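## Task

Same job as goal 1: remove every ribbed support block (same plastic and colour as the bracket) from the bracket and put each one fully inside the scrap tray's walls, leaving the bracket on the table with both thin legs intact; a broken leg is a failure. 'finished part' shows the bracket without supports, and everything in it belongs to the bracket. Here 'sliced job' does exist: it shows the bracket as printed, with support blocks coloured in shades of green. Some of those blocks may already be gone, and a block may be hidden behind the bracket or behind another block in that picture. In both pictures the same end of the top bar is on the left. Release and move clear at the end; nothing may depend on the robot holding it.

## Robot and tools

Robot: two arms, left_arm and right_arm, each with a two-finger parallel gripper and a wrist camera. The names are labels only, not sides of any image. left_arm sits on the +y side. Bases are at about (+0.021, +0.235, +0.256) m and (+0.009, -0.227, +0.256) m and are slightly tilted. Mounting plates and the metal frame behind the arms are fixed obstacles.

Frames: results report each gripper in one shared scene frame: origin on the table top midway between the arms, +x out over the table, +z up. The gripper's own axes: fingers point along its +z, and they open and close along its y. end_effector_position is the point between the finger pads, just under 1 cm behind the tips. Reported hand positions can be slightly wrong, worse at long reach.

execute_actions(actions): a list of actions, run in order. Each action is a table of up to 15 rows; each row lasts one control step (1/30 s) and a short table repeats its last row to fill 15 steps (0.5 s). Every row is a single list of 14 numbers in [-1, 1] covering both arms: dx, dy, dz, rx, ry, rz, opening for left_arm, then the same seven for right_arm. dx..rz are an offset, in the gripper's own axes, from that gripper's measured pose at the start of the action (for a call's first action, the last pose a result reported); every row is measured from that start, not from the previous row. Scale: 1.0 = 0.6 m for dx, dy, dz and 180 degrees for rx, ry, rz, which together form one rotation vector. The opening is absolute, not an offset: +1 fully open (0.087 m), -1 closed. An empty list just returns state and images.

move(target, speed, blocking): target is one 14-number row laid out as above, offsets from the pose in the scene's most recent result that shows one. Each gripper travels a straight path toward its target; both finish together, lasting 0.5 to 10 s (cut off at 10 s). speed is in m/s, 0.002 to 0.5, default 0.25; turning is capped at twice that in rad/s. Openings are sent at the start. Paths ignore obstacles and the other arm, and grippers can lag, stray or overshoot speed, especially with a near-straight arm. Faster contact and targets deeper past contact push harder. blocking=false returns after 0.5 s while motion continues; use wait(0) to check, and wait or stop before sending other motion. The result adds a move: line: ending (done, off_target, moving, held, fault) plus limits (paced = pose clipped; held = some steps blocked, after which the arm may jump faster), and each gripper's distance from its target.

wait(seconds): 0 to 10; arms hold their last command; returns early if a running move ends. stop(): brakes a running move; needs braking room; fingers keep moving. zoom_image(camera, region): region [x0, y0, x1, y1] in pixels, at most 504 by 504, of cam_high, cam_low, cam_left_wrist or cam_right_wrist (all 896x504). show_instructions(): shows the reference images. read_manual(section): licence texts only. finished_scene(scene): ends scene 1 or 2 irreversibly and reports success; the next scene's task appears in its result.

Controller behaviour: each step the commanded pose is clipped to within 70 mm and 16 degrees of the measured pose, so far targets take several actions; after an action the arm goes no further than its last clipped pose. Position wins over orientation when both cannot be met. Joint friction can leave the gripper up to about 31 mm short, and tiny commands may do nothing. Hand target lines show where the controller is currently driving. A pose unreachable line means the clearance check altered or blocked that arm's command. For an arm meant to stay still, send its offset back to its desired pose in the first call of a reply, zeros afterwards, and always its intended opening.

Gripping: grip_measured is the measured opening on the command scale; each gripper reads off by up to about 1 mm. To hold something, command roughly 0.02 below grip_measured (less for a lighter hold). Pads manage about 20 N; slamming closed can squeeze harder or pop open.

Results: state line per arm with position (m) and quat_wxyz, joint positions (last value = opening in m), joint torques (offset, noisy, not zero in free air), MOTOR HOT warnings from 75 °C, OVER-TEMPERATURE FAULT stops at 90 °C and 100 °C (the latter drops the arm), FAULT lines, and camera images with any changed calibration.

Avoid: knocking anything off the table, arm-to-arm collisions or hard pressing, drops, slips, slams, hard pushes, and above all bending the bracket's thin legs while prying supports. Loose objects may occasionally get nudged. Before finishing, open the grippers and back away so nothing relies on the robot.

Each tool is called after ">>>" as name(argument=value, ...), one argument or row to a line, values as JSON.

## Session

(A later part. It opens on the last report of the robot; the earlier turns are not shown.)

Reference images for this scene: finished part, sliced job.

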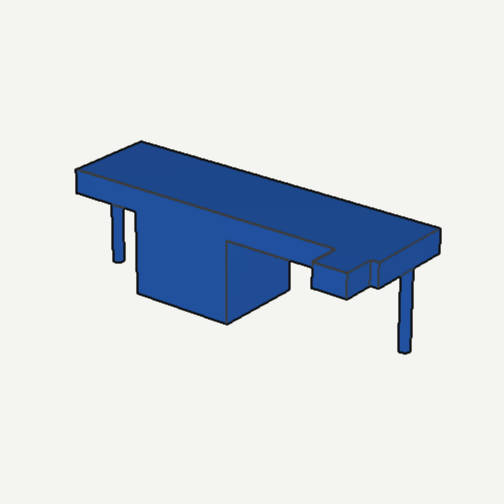

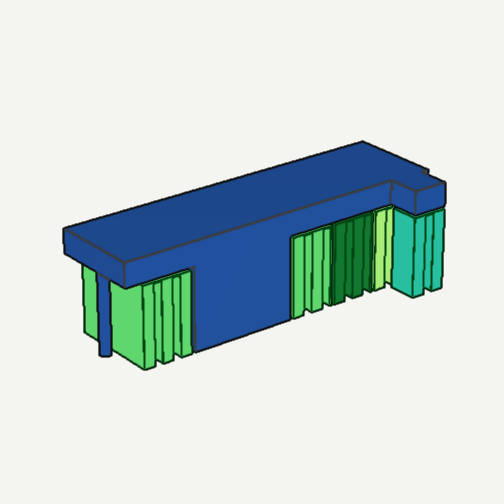

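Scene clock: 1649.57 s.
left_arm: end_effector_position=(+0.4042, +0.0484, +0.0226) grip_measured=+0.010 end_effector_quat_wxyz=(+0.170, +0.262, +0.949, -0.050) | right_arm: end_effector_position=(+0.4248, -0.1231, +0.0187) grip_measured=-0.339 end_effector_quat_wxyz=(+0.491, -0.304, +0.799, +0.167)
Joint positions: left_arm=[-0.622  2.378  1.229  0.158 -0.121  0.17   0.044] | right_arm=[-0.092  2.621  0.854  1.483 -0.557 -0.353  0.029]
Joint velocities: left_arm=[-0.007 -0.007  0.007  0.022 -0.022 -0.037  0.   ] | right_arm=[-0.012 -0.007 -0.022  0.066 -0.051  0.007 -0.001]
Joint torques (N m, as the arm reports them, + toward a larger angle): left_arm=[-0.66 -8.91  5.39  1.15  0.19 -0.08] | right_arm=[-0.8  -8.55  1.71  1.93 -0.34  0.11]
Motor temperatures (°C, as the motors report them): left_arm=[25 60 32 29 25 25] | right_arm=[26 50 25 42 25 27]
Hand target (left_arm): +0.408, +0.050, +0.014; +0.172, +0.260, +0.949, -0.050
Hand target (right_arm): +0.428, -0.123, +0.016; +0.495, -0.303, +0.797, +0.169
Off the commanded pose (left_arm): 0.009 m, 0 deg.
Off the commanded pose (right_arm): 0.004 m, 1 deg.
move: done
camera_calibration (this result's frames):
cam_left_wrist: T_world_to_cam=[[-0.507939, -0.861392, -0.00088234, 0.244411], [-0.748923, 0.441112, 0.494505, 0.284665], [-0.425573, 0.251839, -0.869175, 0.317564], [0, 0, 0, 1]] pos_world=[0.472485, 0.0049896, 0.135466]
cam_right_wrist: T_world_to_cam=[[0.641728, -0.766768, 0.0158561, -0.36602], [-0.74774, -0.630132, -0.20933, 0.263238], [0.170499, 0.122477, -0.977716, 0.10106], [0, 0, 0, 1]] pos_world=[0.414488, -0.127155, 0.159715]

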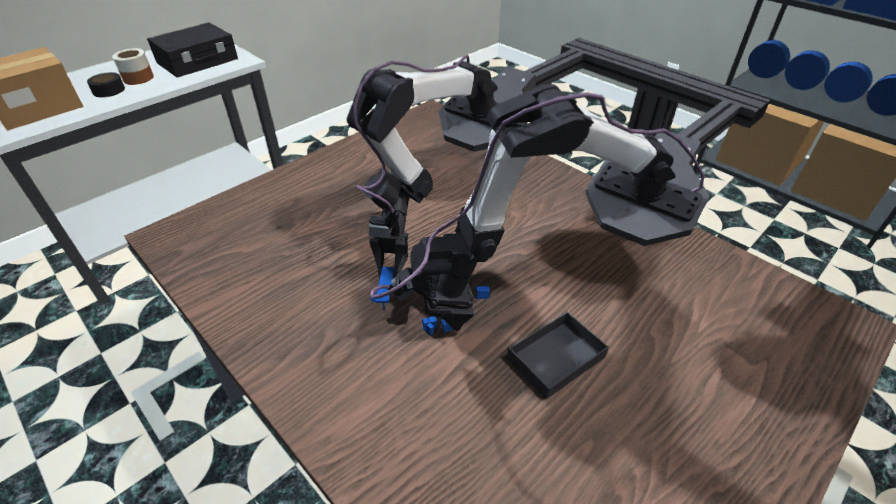

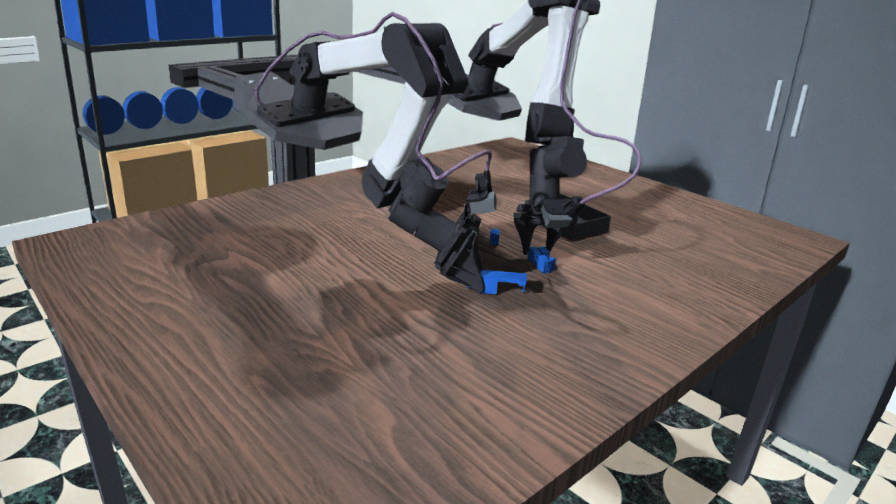

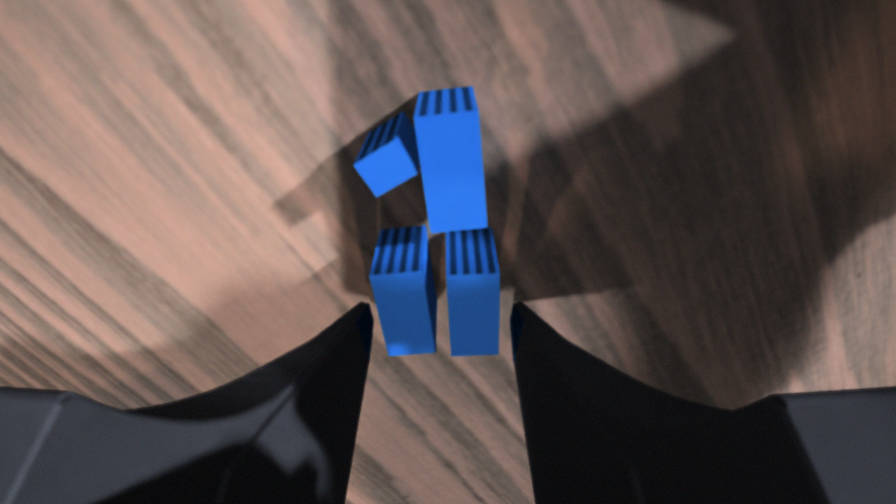

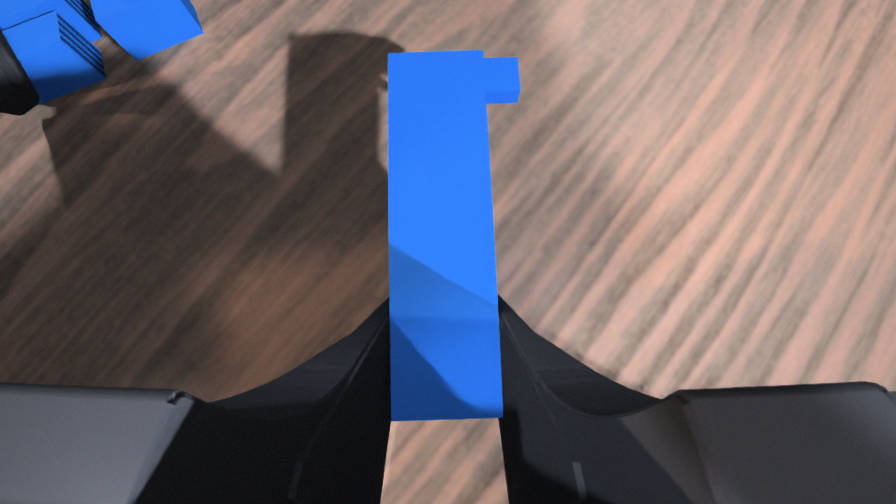

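>>> execute_actions(
  actions=[
    [[0,0,0,0,0,0,-0.03,0,0,0,0,0,0,-0.345],[0,0,0,0,0,0,-0.07,0,0,0,0,0,0,-0.335],[0,0,0,0,0,0,-0.11,0,0,0,0,0,0,-0.32],[0,0,0,0,0,0,-0.15,0,0,0,0,0,0,-0.3],[0,0,0,0,0,0,-0.19,0,0,0,0,0,0,-0.28],[0,0,0,0,0,0,-0.23,0,0,0,0,0,0,-0.25],[0,0,0,0,0,0,-0.26,0,0,0,0,0,0,-0.22],[0,0,0,0,0,0,-0.29,0,0,0,0,0,0,-0.19],[0,0,0,0,0,0,-0.32,0,0,0,0,0,0,-0.16],[0,0,0,0,0,0,-0.34,0,0,0,0,0,0,-0.13],[0,0,0,0,0,0,-0.36,0,0,0,0,0,0,-0.1],[0,0,0,0,0,0,-0.38,0,0,0,0,0,0,-0.07],[0,0,0,0,0,0,-0.4,0,0,0,0,0,0,-0.05],[0,0,0,0,0,0,-0.42,0,0,0,0,0,0,-0.05],[0,0,0,0,0,0,-0.44,0,0,0,0,0,0,-0.05]],
  ],
)

Scene clock: 1657.13 s.
left_arm: end_effector_position=(+0.4057, +0.0477, +0.0230) grip_measured=-0.390 end_effector_quat_wxyz=(+0.173, +0.262, +0.948, -0.050) | right_arm: end_effector_position=(+0.4251, -0.1231, +0.0190) grip_measured=-0.051 end_effector_quat_wxyz=(+0.492, -0.305, +0.798, +0.167)
Joint positions: left_arm=[-0.622  2.378  1.23   0.161 -0.121  0.17   0.027] | right_arm=[-0.092  2.621  0.854  1.484 -0.557 -0.353  0.042]
Joint velocities: left_arm=[-0.012 -0.002  0.012 -0.051 -0.007 -0.051 -0.   ] | right_arm=[ 0.002 -0.002  0.007 -0.051  0.051  0.022  0.003]
Joint torques (N m, as the arm reports them, + toward a larger angle): left_arm=[ -1.98 -10.95   3.62   1.04   0.08  -0.17] | right_arm=[-0.53 -9.77 -0.07  1.82 -0.28  0.03]
Motor temperatures (°C, as the motors report them): left_arm=[25 60 32 30 25 25] | right_arm=[25 50 25 43 25 27]
Hand target (left_arm): +0.404, +0.048, +0.023; +0.171, +0.262, +0.949, -0.050
Hand target (right_arm): +0.425, -0.123, +0.019; +0.491, -0.305, +0.799, +0.167
Off the commanded pose (left_arm): 0.002 m, 0 deg.
Off the commanded pose (right_arm): 0.000 m, 0 deg.
camera_calibration (this result's frames):
cam_left_wrist: T_world_to_cam=[[-0.507544, -0.861625, -0.00123922, 0.244476], [-0.751455, 0.441943, 0.489899, 0.286991], [-0.421562, 0.249576, -0.871778, 0.317285], [0, 0, 0, 1]] pos_world=[0.473499, 0.00462637, 0.136309]
cam_right_wrist: T_world_to_cam=[[0.64171, -0.766759, 0.0169902, -0.366213], [-0.747329, -0.63012, -0.210826, 0.263398], [0.172358, 0.122592, -0.977376, 0.100547], [0, 0, 0, 1]] pos_world=[0.414518, -0.127151, 0.160025]

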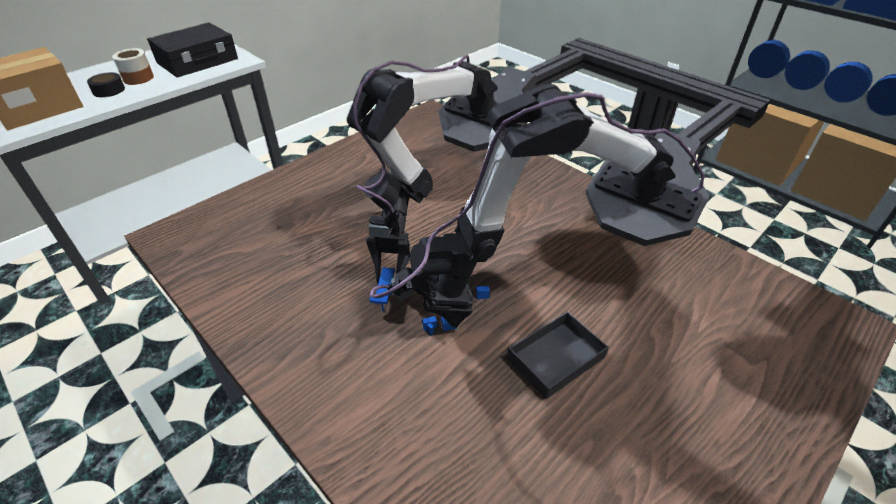

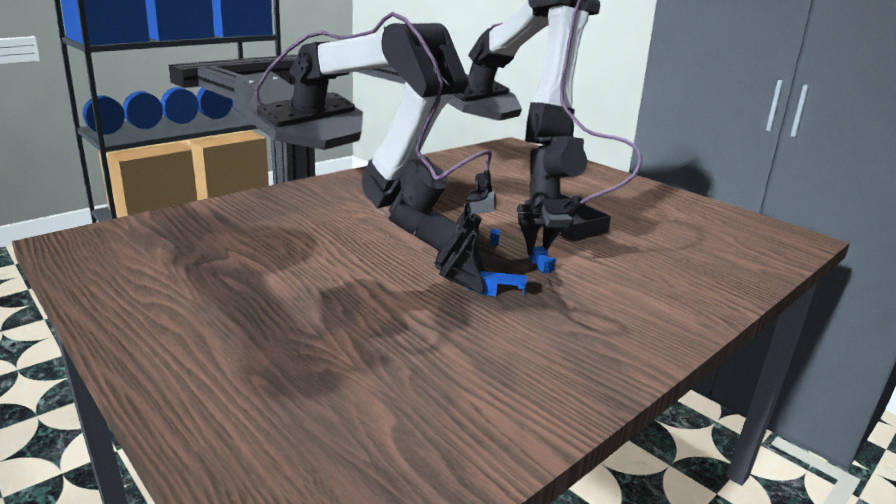

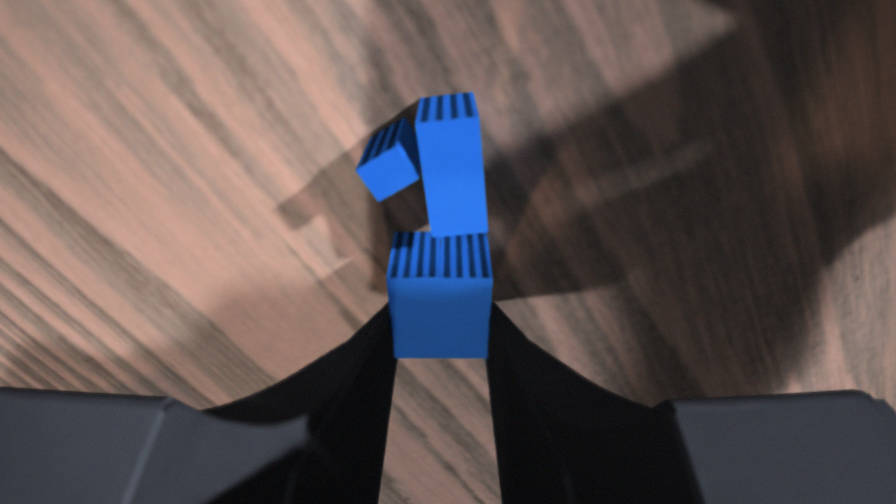

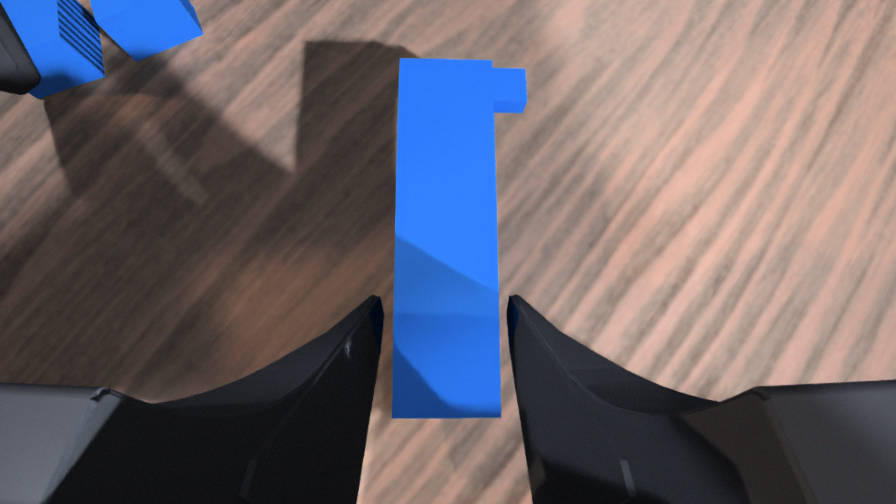

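>>> move(
  target=[-0.0372,-0.0011,-0.0964,0,0,0,-0.43,-0.1,-0.0035,-0.054,0,0,0,0.3],
  speed=0.08,
)

Scene clock: 1667.37 s.
left_arm: end_effector_position=(+0.4230, +0.0428, +0.0881) grip_measured=-0.390 end_effector_quat_wxyz=(+0.194, +0.257, +0.945, -0.055) | right_arm: end_effector_position=(+0.4340, -0.1219, +0.0914) grip_measured=+0.300 end_effector_quat_wxyz=(+0.507, -0.307, +0.789, +0.163)
Joint positions: left_arm=[-0.642  2.186  1.208  0.034 -0.127  0.153  0.027] | right_arm=[-0.092  2.327  0.691  1.39  -0.557 -0.353  0.057]
Joint velocities: left_arm=[-0.017  0.002 -0.002  0.051 -0.037 -0.066  0.001] | right_arm=[ 0.007 -0.012  0.012 -0.051 -0.007  0.007 -0.001]
Joint torques (N m, as the arm reports them, + toward a larger angle): left_arm=[ -2.75 -11.48   2.56   0.9    0.02  -0.22] | right_arm=[ -0.63 -10.12  -1.26   1.68  -0.3    0.01]
Motor temperatures (°C, as the motors report them): left_arm=[25 61 31 29 25 25] | right_arm=[25 50 25 42 25 27]
Hand target (left_arm): +0.407, +0.047, +0.085; +0.173, +0.262, +0.948, -0.050
Hand target (right_arm): +0.423, -0.123, +0.087; +0.492, -0.305, +0.798, +0.167
Off the commanded pose (left_arm): 0.018 m, 3 deg.
Off the commanded pose (right_arm): 0.011 m, 2 deg.
move: off_target (left_arm, right_arm)
camera_calibration (this result's frames):
cam_left_wrist: T_world_to_cam=[[-0.501182, -0.865342, -0.000665714, 0.246493], [-0.772824, 0.447252, 0.450233, 0.282597], [-0.389307, 0.226163, -0.892911, 0.371778], [0, 0, 0, 1]] pos_world=[0.486672, 0.00282606, 0.204895]
cam_right_wrist: T_world_to_cam=[[0.640951, -0.766614, 0.0385263, -0.373901], [-0.738989, -0.62987, -0.23908, 0.285088], [0.207549, 0.124768, -0.970235, 0.153986], [0, 0, 0, 1]] pos_world=[0.41837, -0.126283, 0.231966]

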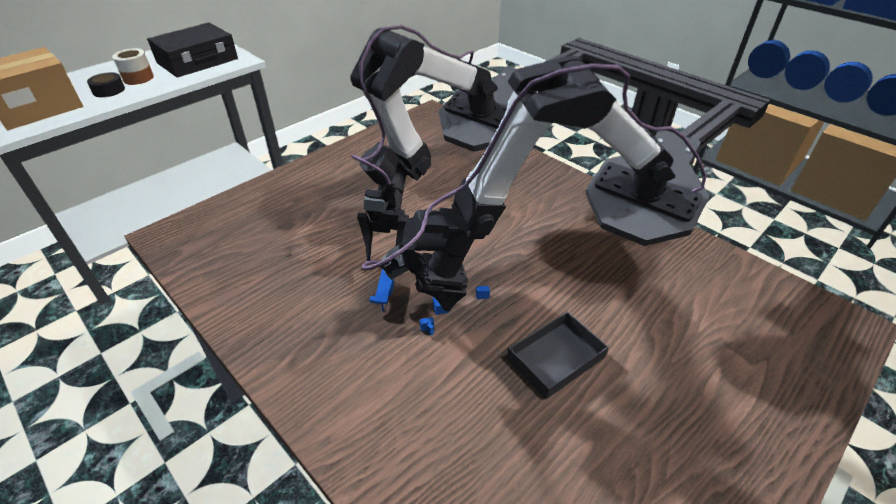

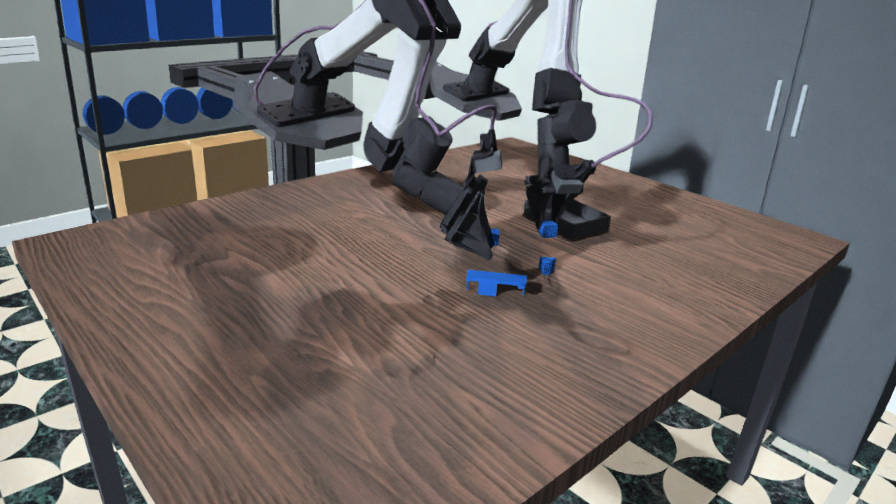

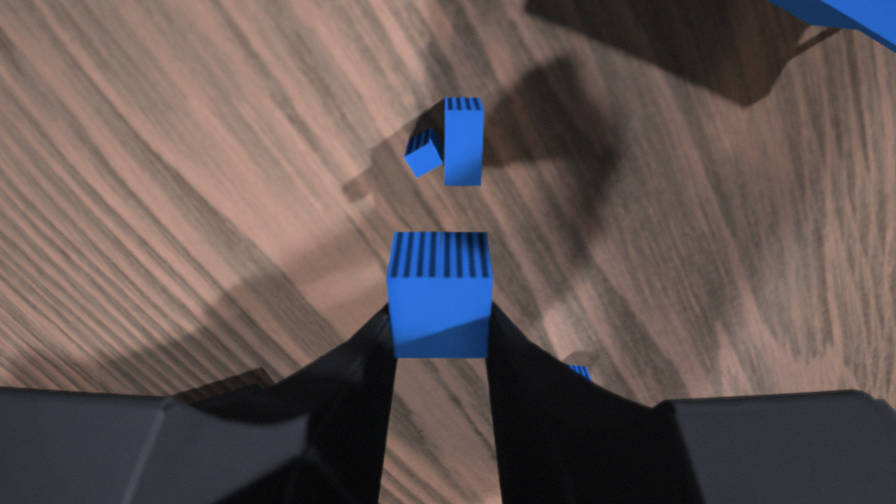

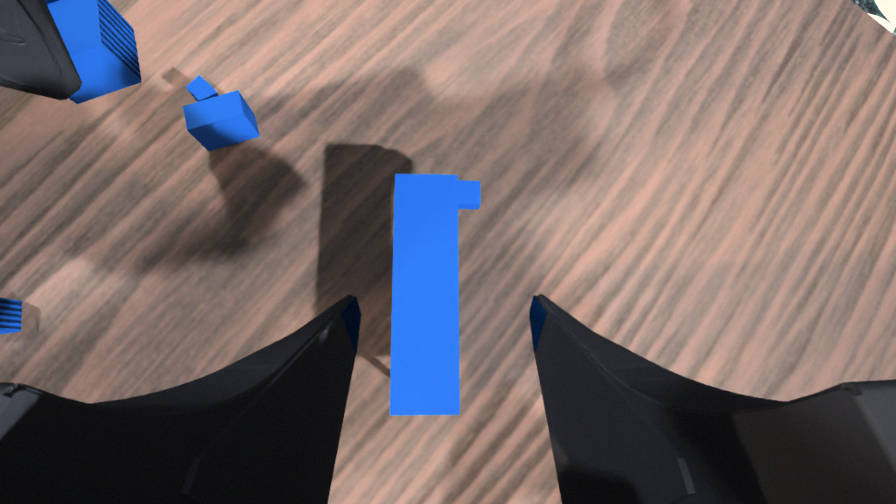

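>>> move(
  target=[0.2485,0.2462,-0.1115,-0.0427,0.0134,-0.1057,-0.43,-0.0128,0.0008,-0.243,0,0.12,0,0.3],
  speed=0.15,
)

Scene clock: 1680.27 s.
left_arm: end_effector_position=(+0.3658, +0.2564, +0.0897) grip_measured=-0.390 end_effector_quat_wxyz=(+0.178, +0.087, +0.980, -0.011) | right_arm: end_effector_position=(+0.3410, -0.1967, +0.1639) grip_measured=+0.300 end_effector_quat_wxyz=(+0.361, -0.336, +0.864, +0.104)
Joint positions: left_arm=[-0.114  1.92   0.761  0.219  0.033  0.251  0.027] | right_arm=[-0.262  1.569  0.405  0.504 -0.544 -0.647  0.057]
Joint velocities: left_arm=[-0.002  0.002 -0.012  0.037 -0.037  0.051  0.   ] | right_arm=[-0.002 -0.007 -0.002  0.022  0.081 -0.037 -0.   ]
Joint torques (N m, as the arm reports them, + toward a larger angle): left_arm=[ 0.7  -9.34  1.18  1.16  0.17 -0.1 ] | right_arm=[-1.9  -7.07  2.43  1.3  -0.25 -0.06]
Motor temperatures (°C, as the motors report them): left_arm=[26 63 31 29 25 25] | right_arm=[25 51 25 42 25 27]
Hand target (left_arm): +0.361, +0.257, +0.091; +0.179, +0.088, +0.980, -0.013
Hand target (right_arm): +0.333, -0.202, +0.161; +0.350, -0.331, +0.870, +0.100
Off the commanded pose (left_arm): 0.009 m, 1 deg.
Off the commanded pose (right_arm): 0.009 m, 2 deg.
move: done
camera_calibration (this result's frames):
cam_left_wrist: T_world_to_cam=[[-0.166889, -0.985878, -0.0139101, 0.312513], [-0.859362, 0.138527, 0.492248, 0.249191], [-0.483369, 0.0941044, -0.870344, 0.368911], [0, 0, 0, 1]] pos_world=[0.444621, 0.238864, 0.202763]
cam_right_wrist: T_world_to_cam=[[0.643167, -0.764044, 0.0507231, -0.376691], [-0.763915, -0.635682, 0.111098, 0.136576], [-0.0526403, -0.110203, -0.992514, 0.299085], [0, 0, 0, 1]] pos_world=[0.362351, -0.16803, 0.300779]

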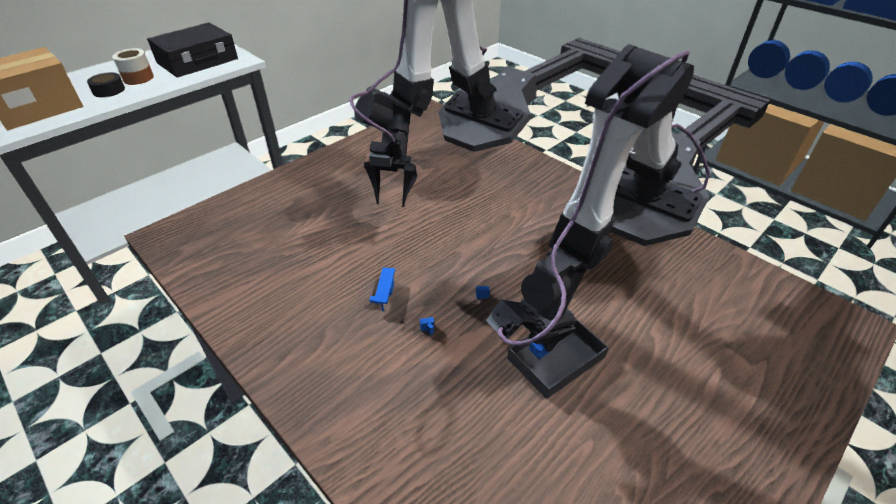

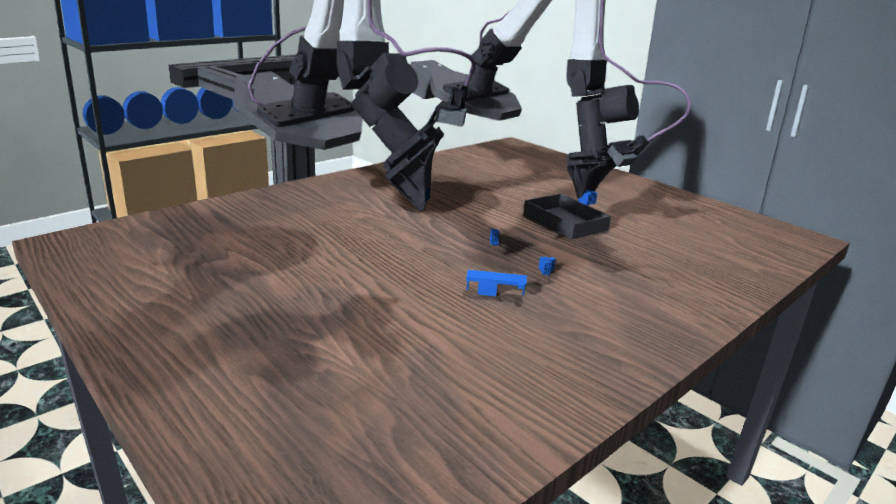

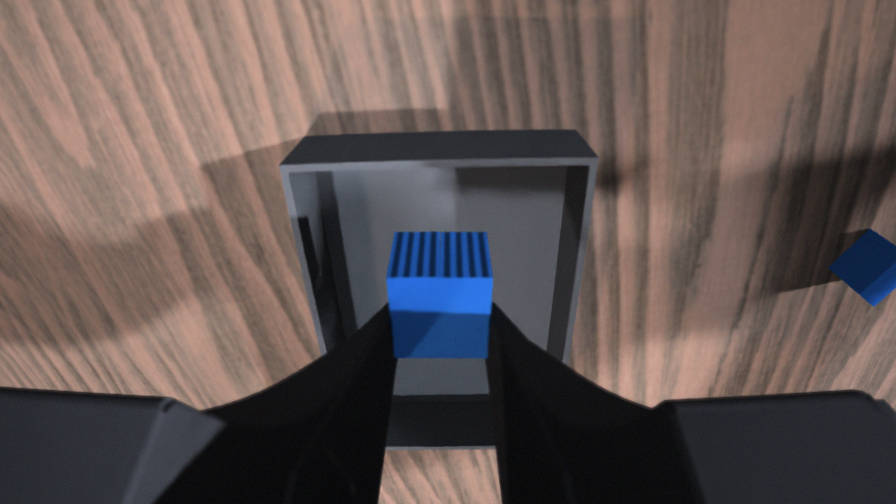

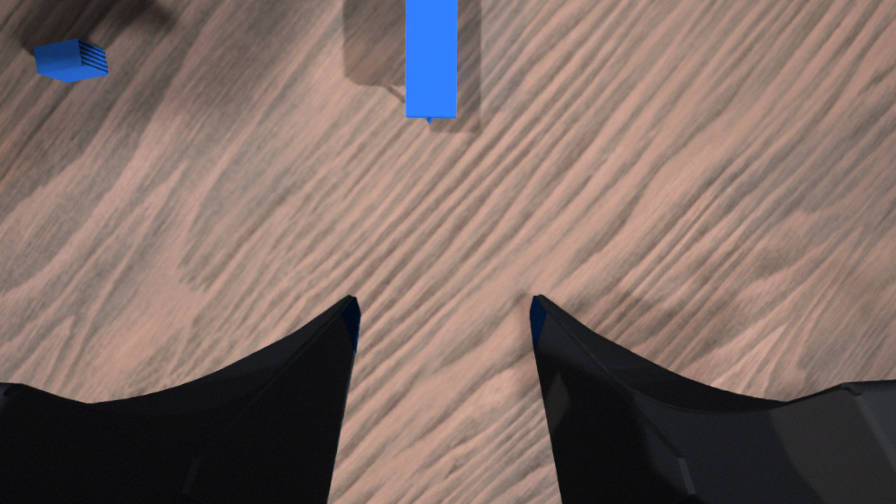

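>>> move(
  target=[0.0598,-0.0013,0.0932,0,0,0,-0.43,0,0,0,0,0,0,0.3],
  speed=0.07,
)

Scene clock: 1690.57 s.
left_arm: end_effector_position=(+0.3562, +0.2562, +0.0310) grip_measured=-0.390 end_effector_quat_wxyz=(+0.184, +0.088, +0.979, -0.010) | right_arm: end_effector_position=(+0.3407, -0.1967, +0.1637) grip_measured=+0.300 end_effector_quat_wxyz=(+0.360, -0.336, +0.864, +0.105)
Joint positions: left_arm=[-0.105  2.165  0.761  0.475  0.037  0.261  0.027] | right_arm=[-0.262  1.569  0.405  0.502 -0.544 -0.647  0.057]
Joint velocities: left_arm=[-0.012  0.017  0.012  0.022  0.037 -0.022  0.001] | right_arm=[ 0.007 -0.002  0.007 -0.007 -0.081 -0.051 -0.   ]
Joint torques (N m, as the arm reports them, + toward a larger angle): left_arm=[ 1.12 -6.78  2.    1.14  0.19 -0.09] | right_arm=[-0.79 -6.4   3.84  1.44 -0.36  0.04]
Motor temperatures (°C, as the motors report them): left_arm=[25 62 30 30 25 25] | right_arm=[25 49 25 41 25 27]
Hand target (left_arm): +0.351, +0.259, +0.024; +0.178, +0.087, +0.980, -0.011
Hand target (right_arm): +0.341, -0.197, +0.164; +0.361, -0.336, +0.864, +0.104
Off the commanded pose (left_arm): 0.008 m, 1 deg.
Off the commanded pose (right_arm): 0.000 m, 0 deg.
move: done
camera_calibration (this result's frames):
cam_left_wrist: T_world_to_cam=[[-0.16852, -0.985517, -0.0188866, 0.310494], [-0.865003, 0.138671, 0.482224, 0.272153], [-0.472621, 0.0976012, -0.875845, 0.308625], [0, 0, 0, 1]] pos_world=[0.4336, 0.238136, 0.144933]
cam_right_wrist: T_world_to_cam=[[0.643583, -0.763749, 0.049883, -0.376377], [-0.763459, -0.635994, 0.112441, 0.135876], [-0.0541514, -0.110449, -0.992406, 0.299302], [0, 0, 0, 1]] pos_world=[0.362173, -0.167984, 0.300525]

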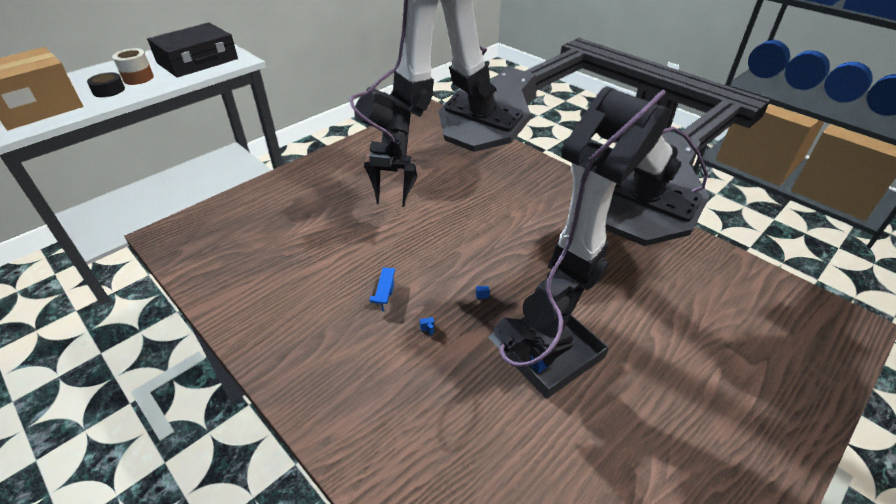

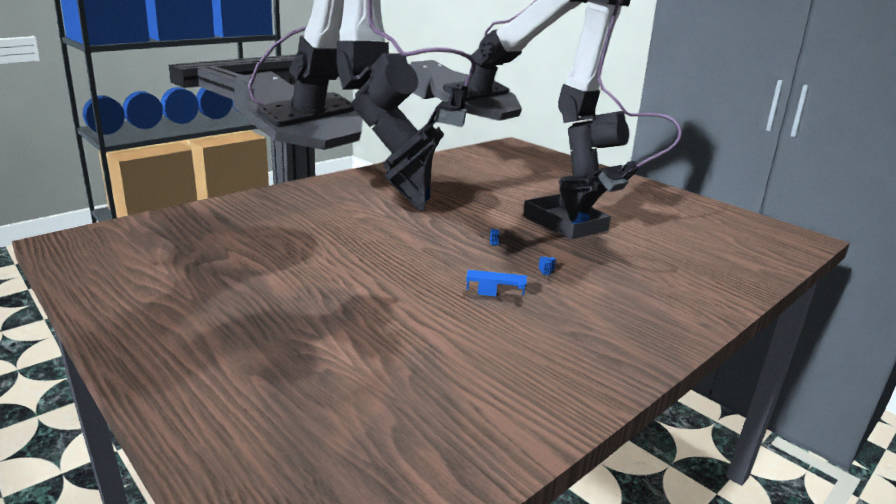

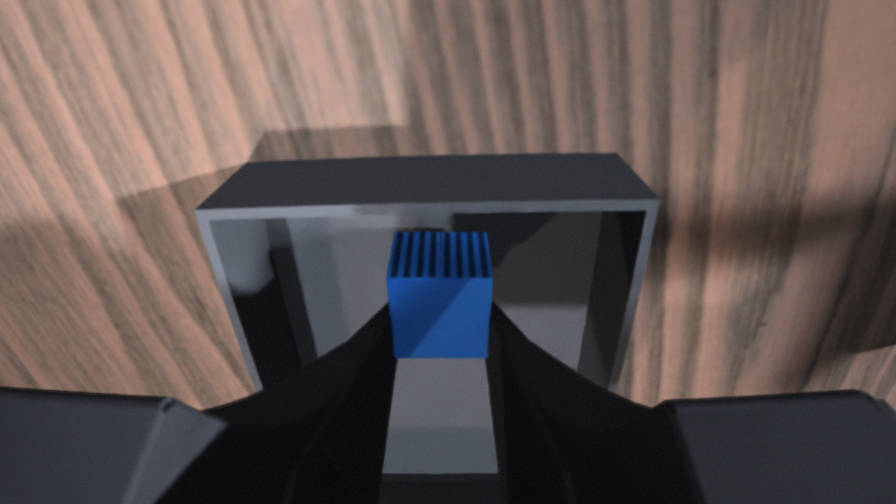

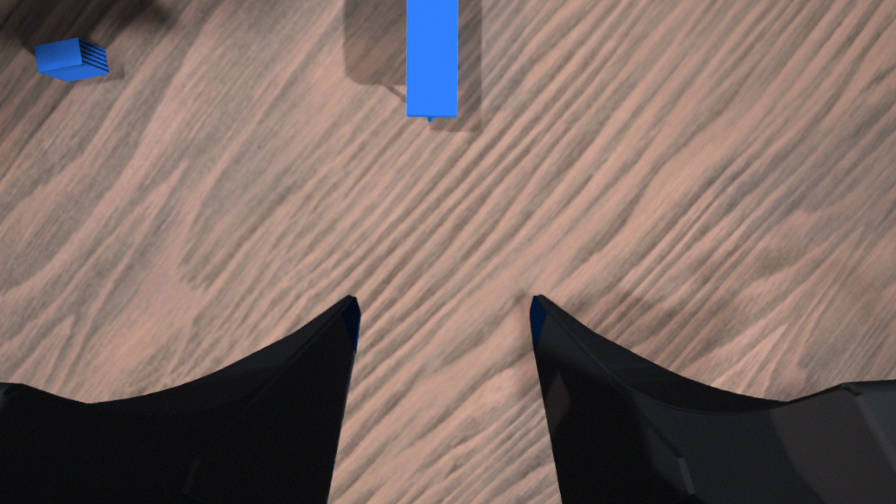

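>>> execute_actions(
  actions=[
    [[0.004,0,0.011,0,0,0,-0.43,0,0,0,0,0,0,0.3],[0.0045,0,0.012,0,0,0,-0.43,0,0,0,0,0,0,0.3],[0.005,0,0.013,0,0,0,-0.43,0,0,0,0,0,0,0.3],[0.0055,0,0.014,0,0,0,-0.43,0,0,0,0,0,0,0.3],[0.006,0,0.015,0,0,0,-0.43,0,0,0,0,0,0,0.3],[0.0063,0,0.016,0,0,0,-0.43,0,0,0,0,0,0,0.3],[0.0066,0,0.017,0,0,0,-0.43,0,0,0,0,0,0,0.3],[0.007,0,0.018,0,0,0,-0.43,0,0,0,0,0,0,0.3]],
  ],
)

Scene clock: 1694.87 s.
left_arm: end_effector_position=(+0.3541, +0.2557, +0.0256) grip_measured=-0.390 end_effector_quat_wxyz=(+0.184, +0.088, +0.979, -0.010) | right_arm: end_effector_position=(+0.3407, -0.1967, +0.1637) grip_measured=+0.300 end_effector_quat_wxyz=(+0.360, -0.336, +0.864, +0.105)
Joint positions: left_arm=[-0.105  2.188  0.761  0.497  0.037  0.261  0.027] | right_arm=[-0.262  1.569  0.405  0.502 -0.544 -0.647  0.057]
Joint velocities: left_arm=[ 0.017 -0.002  0.007  0.037  0.066 -0.081 -0.   ] | right_arm=[ 0.007 -0.027  0.002 -0.022 -0.037  0.095 -0.   ]
Joint torques (N m, as the arm reports them, + toward a larger angle): left_arm=[ 0.24 -6.68  3.14  1.14  0.14 -0.16] | right_arm=[-0.75 -6.4   3.81  1.44 -0.39  0.04]
Motor temperatures (°C, as the motors report them): left_arm=[25 61 30 30 25 25] | right_arm=[25 48 25 41 25 27]
Hand target (left_arm): +0.356, +0.256, +0.020; +0.184, +0.088, +0.979, -0.010
Hand target (right_arm): +0.341, -0.197, +0.164; +0.360, -0.336, +0.864, +0.105
Off the commanded pose (left_arm): 0.007 m, 0 deg.
Off the commanded pose (right_arm): 0.000 m, 0 deg.
camera_calibration (this result's frames):
cam_left_wrist: T_world_to_cam=[[-0.168725, -0.985494, -0.0182595, 0.309595], [-0.864444, 0.139049, 0.483117, 0.272632], [-0.47357, 0.0972981, -0.875366, 0.303328], [0, 0, 0, 1]] pos_world=[0.431558, 0.237681, 0.139463]
cam_right_wrist: T_world_to_cam=[[0.643583, -0.763749, 0.049883, -0.376377], [-0.763459, -0.635994, 0.112441, 0.135876], [-0.0541514, -0.110449, -0.992406, 0.299302], [0, 0, 0, 1]] pos_world=[0.362173, -0.167984, 0.300525]

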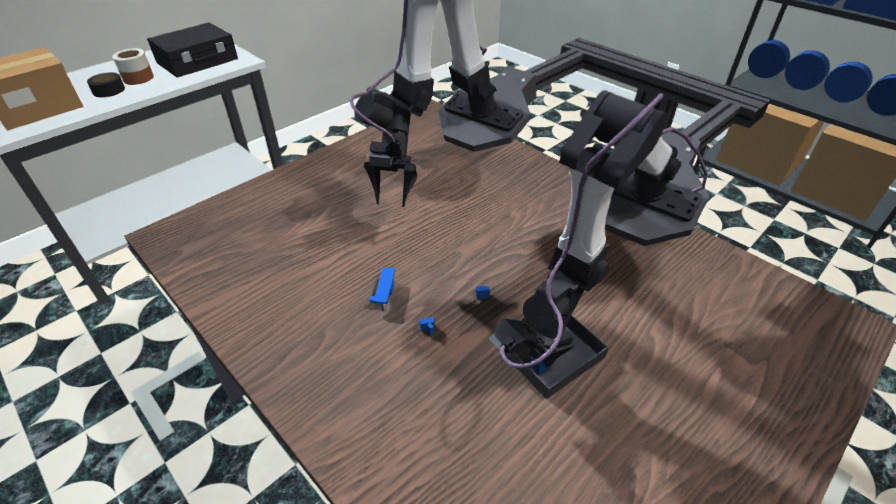

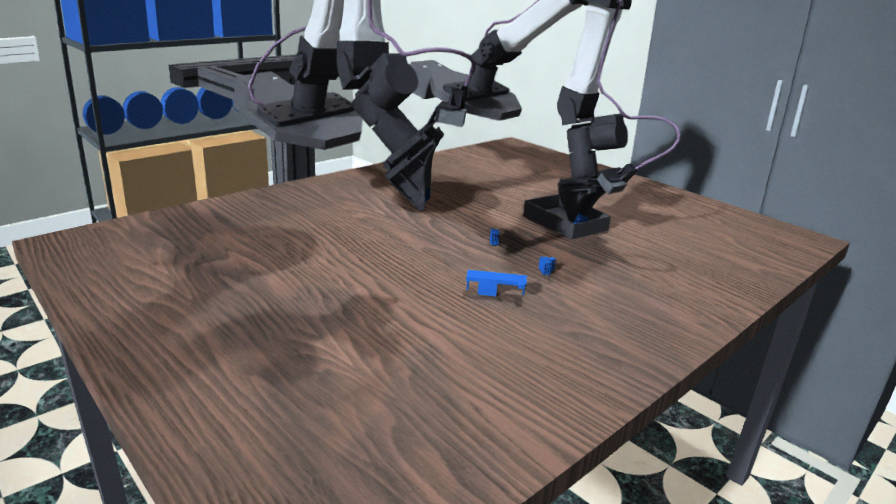

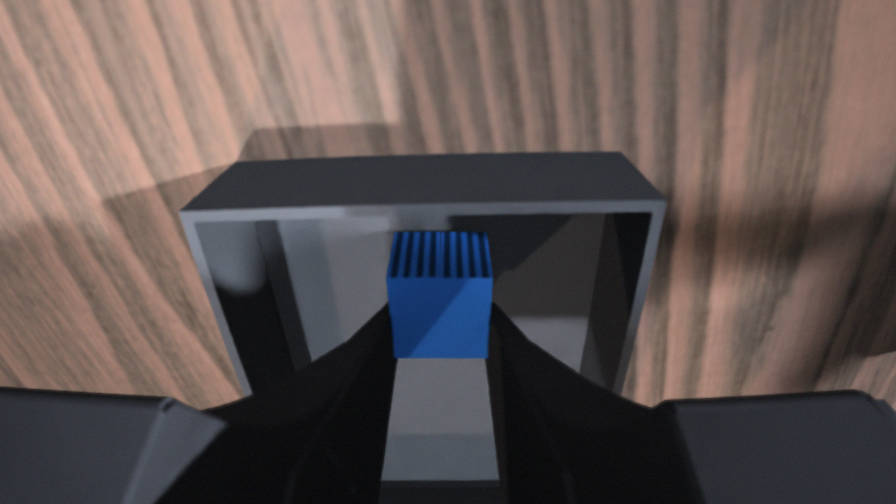

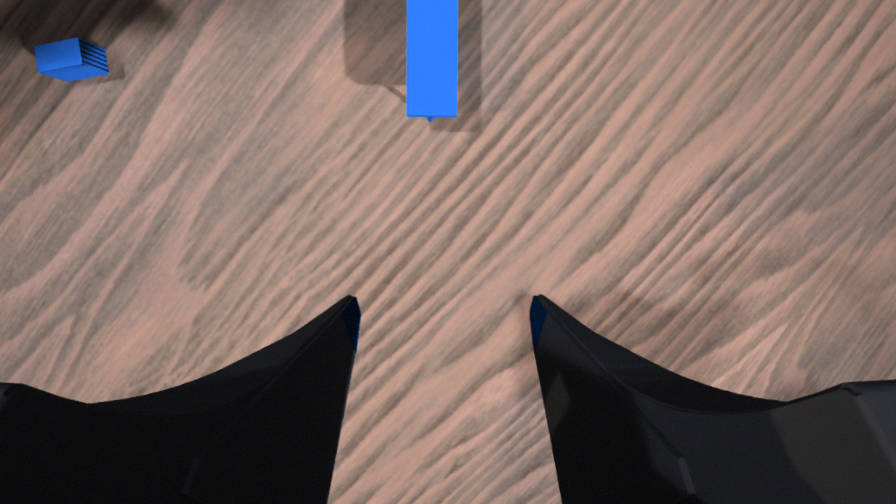

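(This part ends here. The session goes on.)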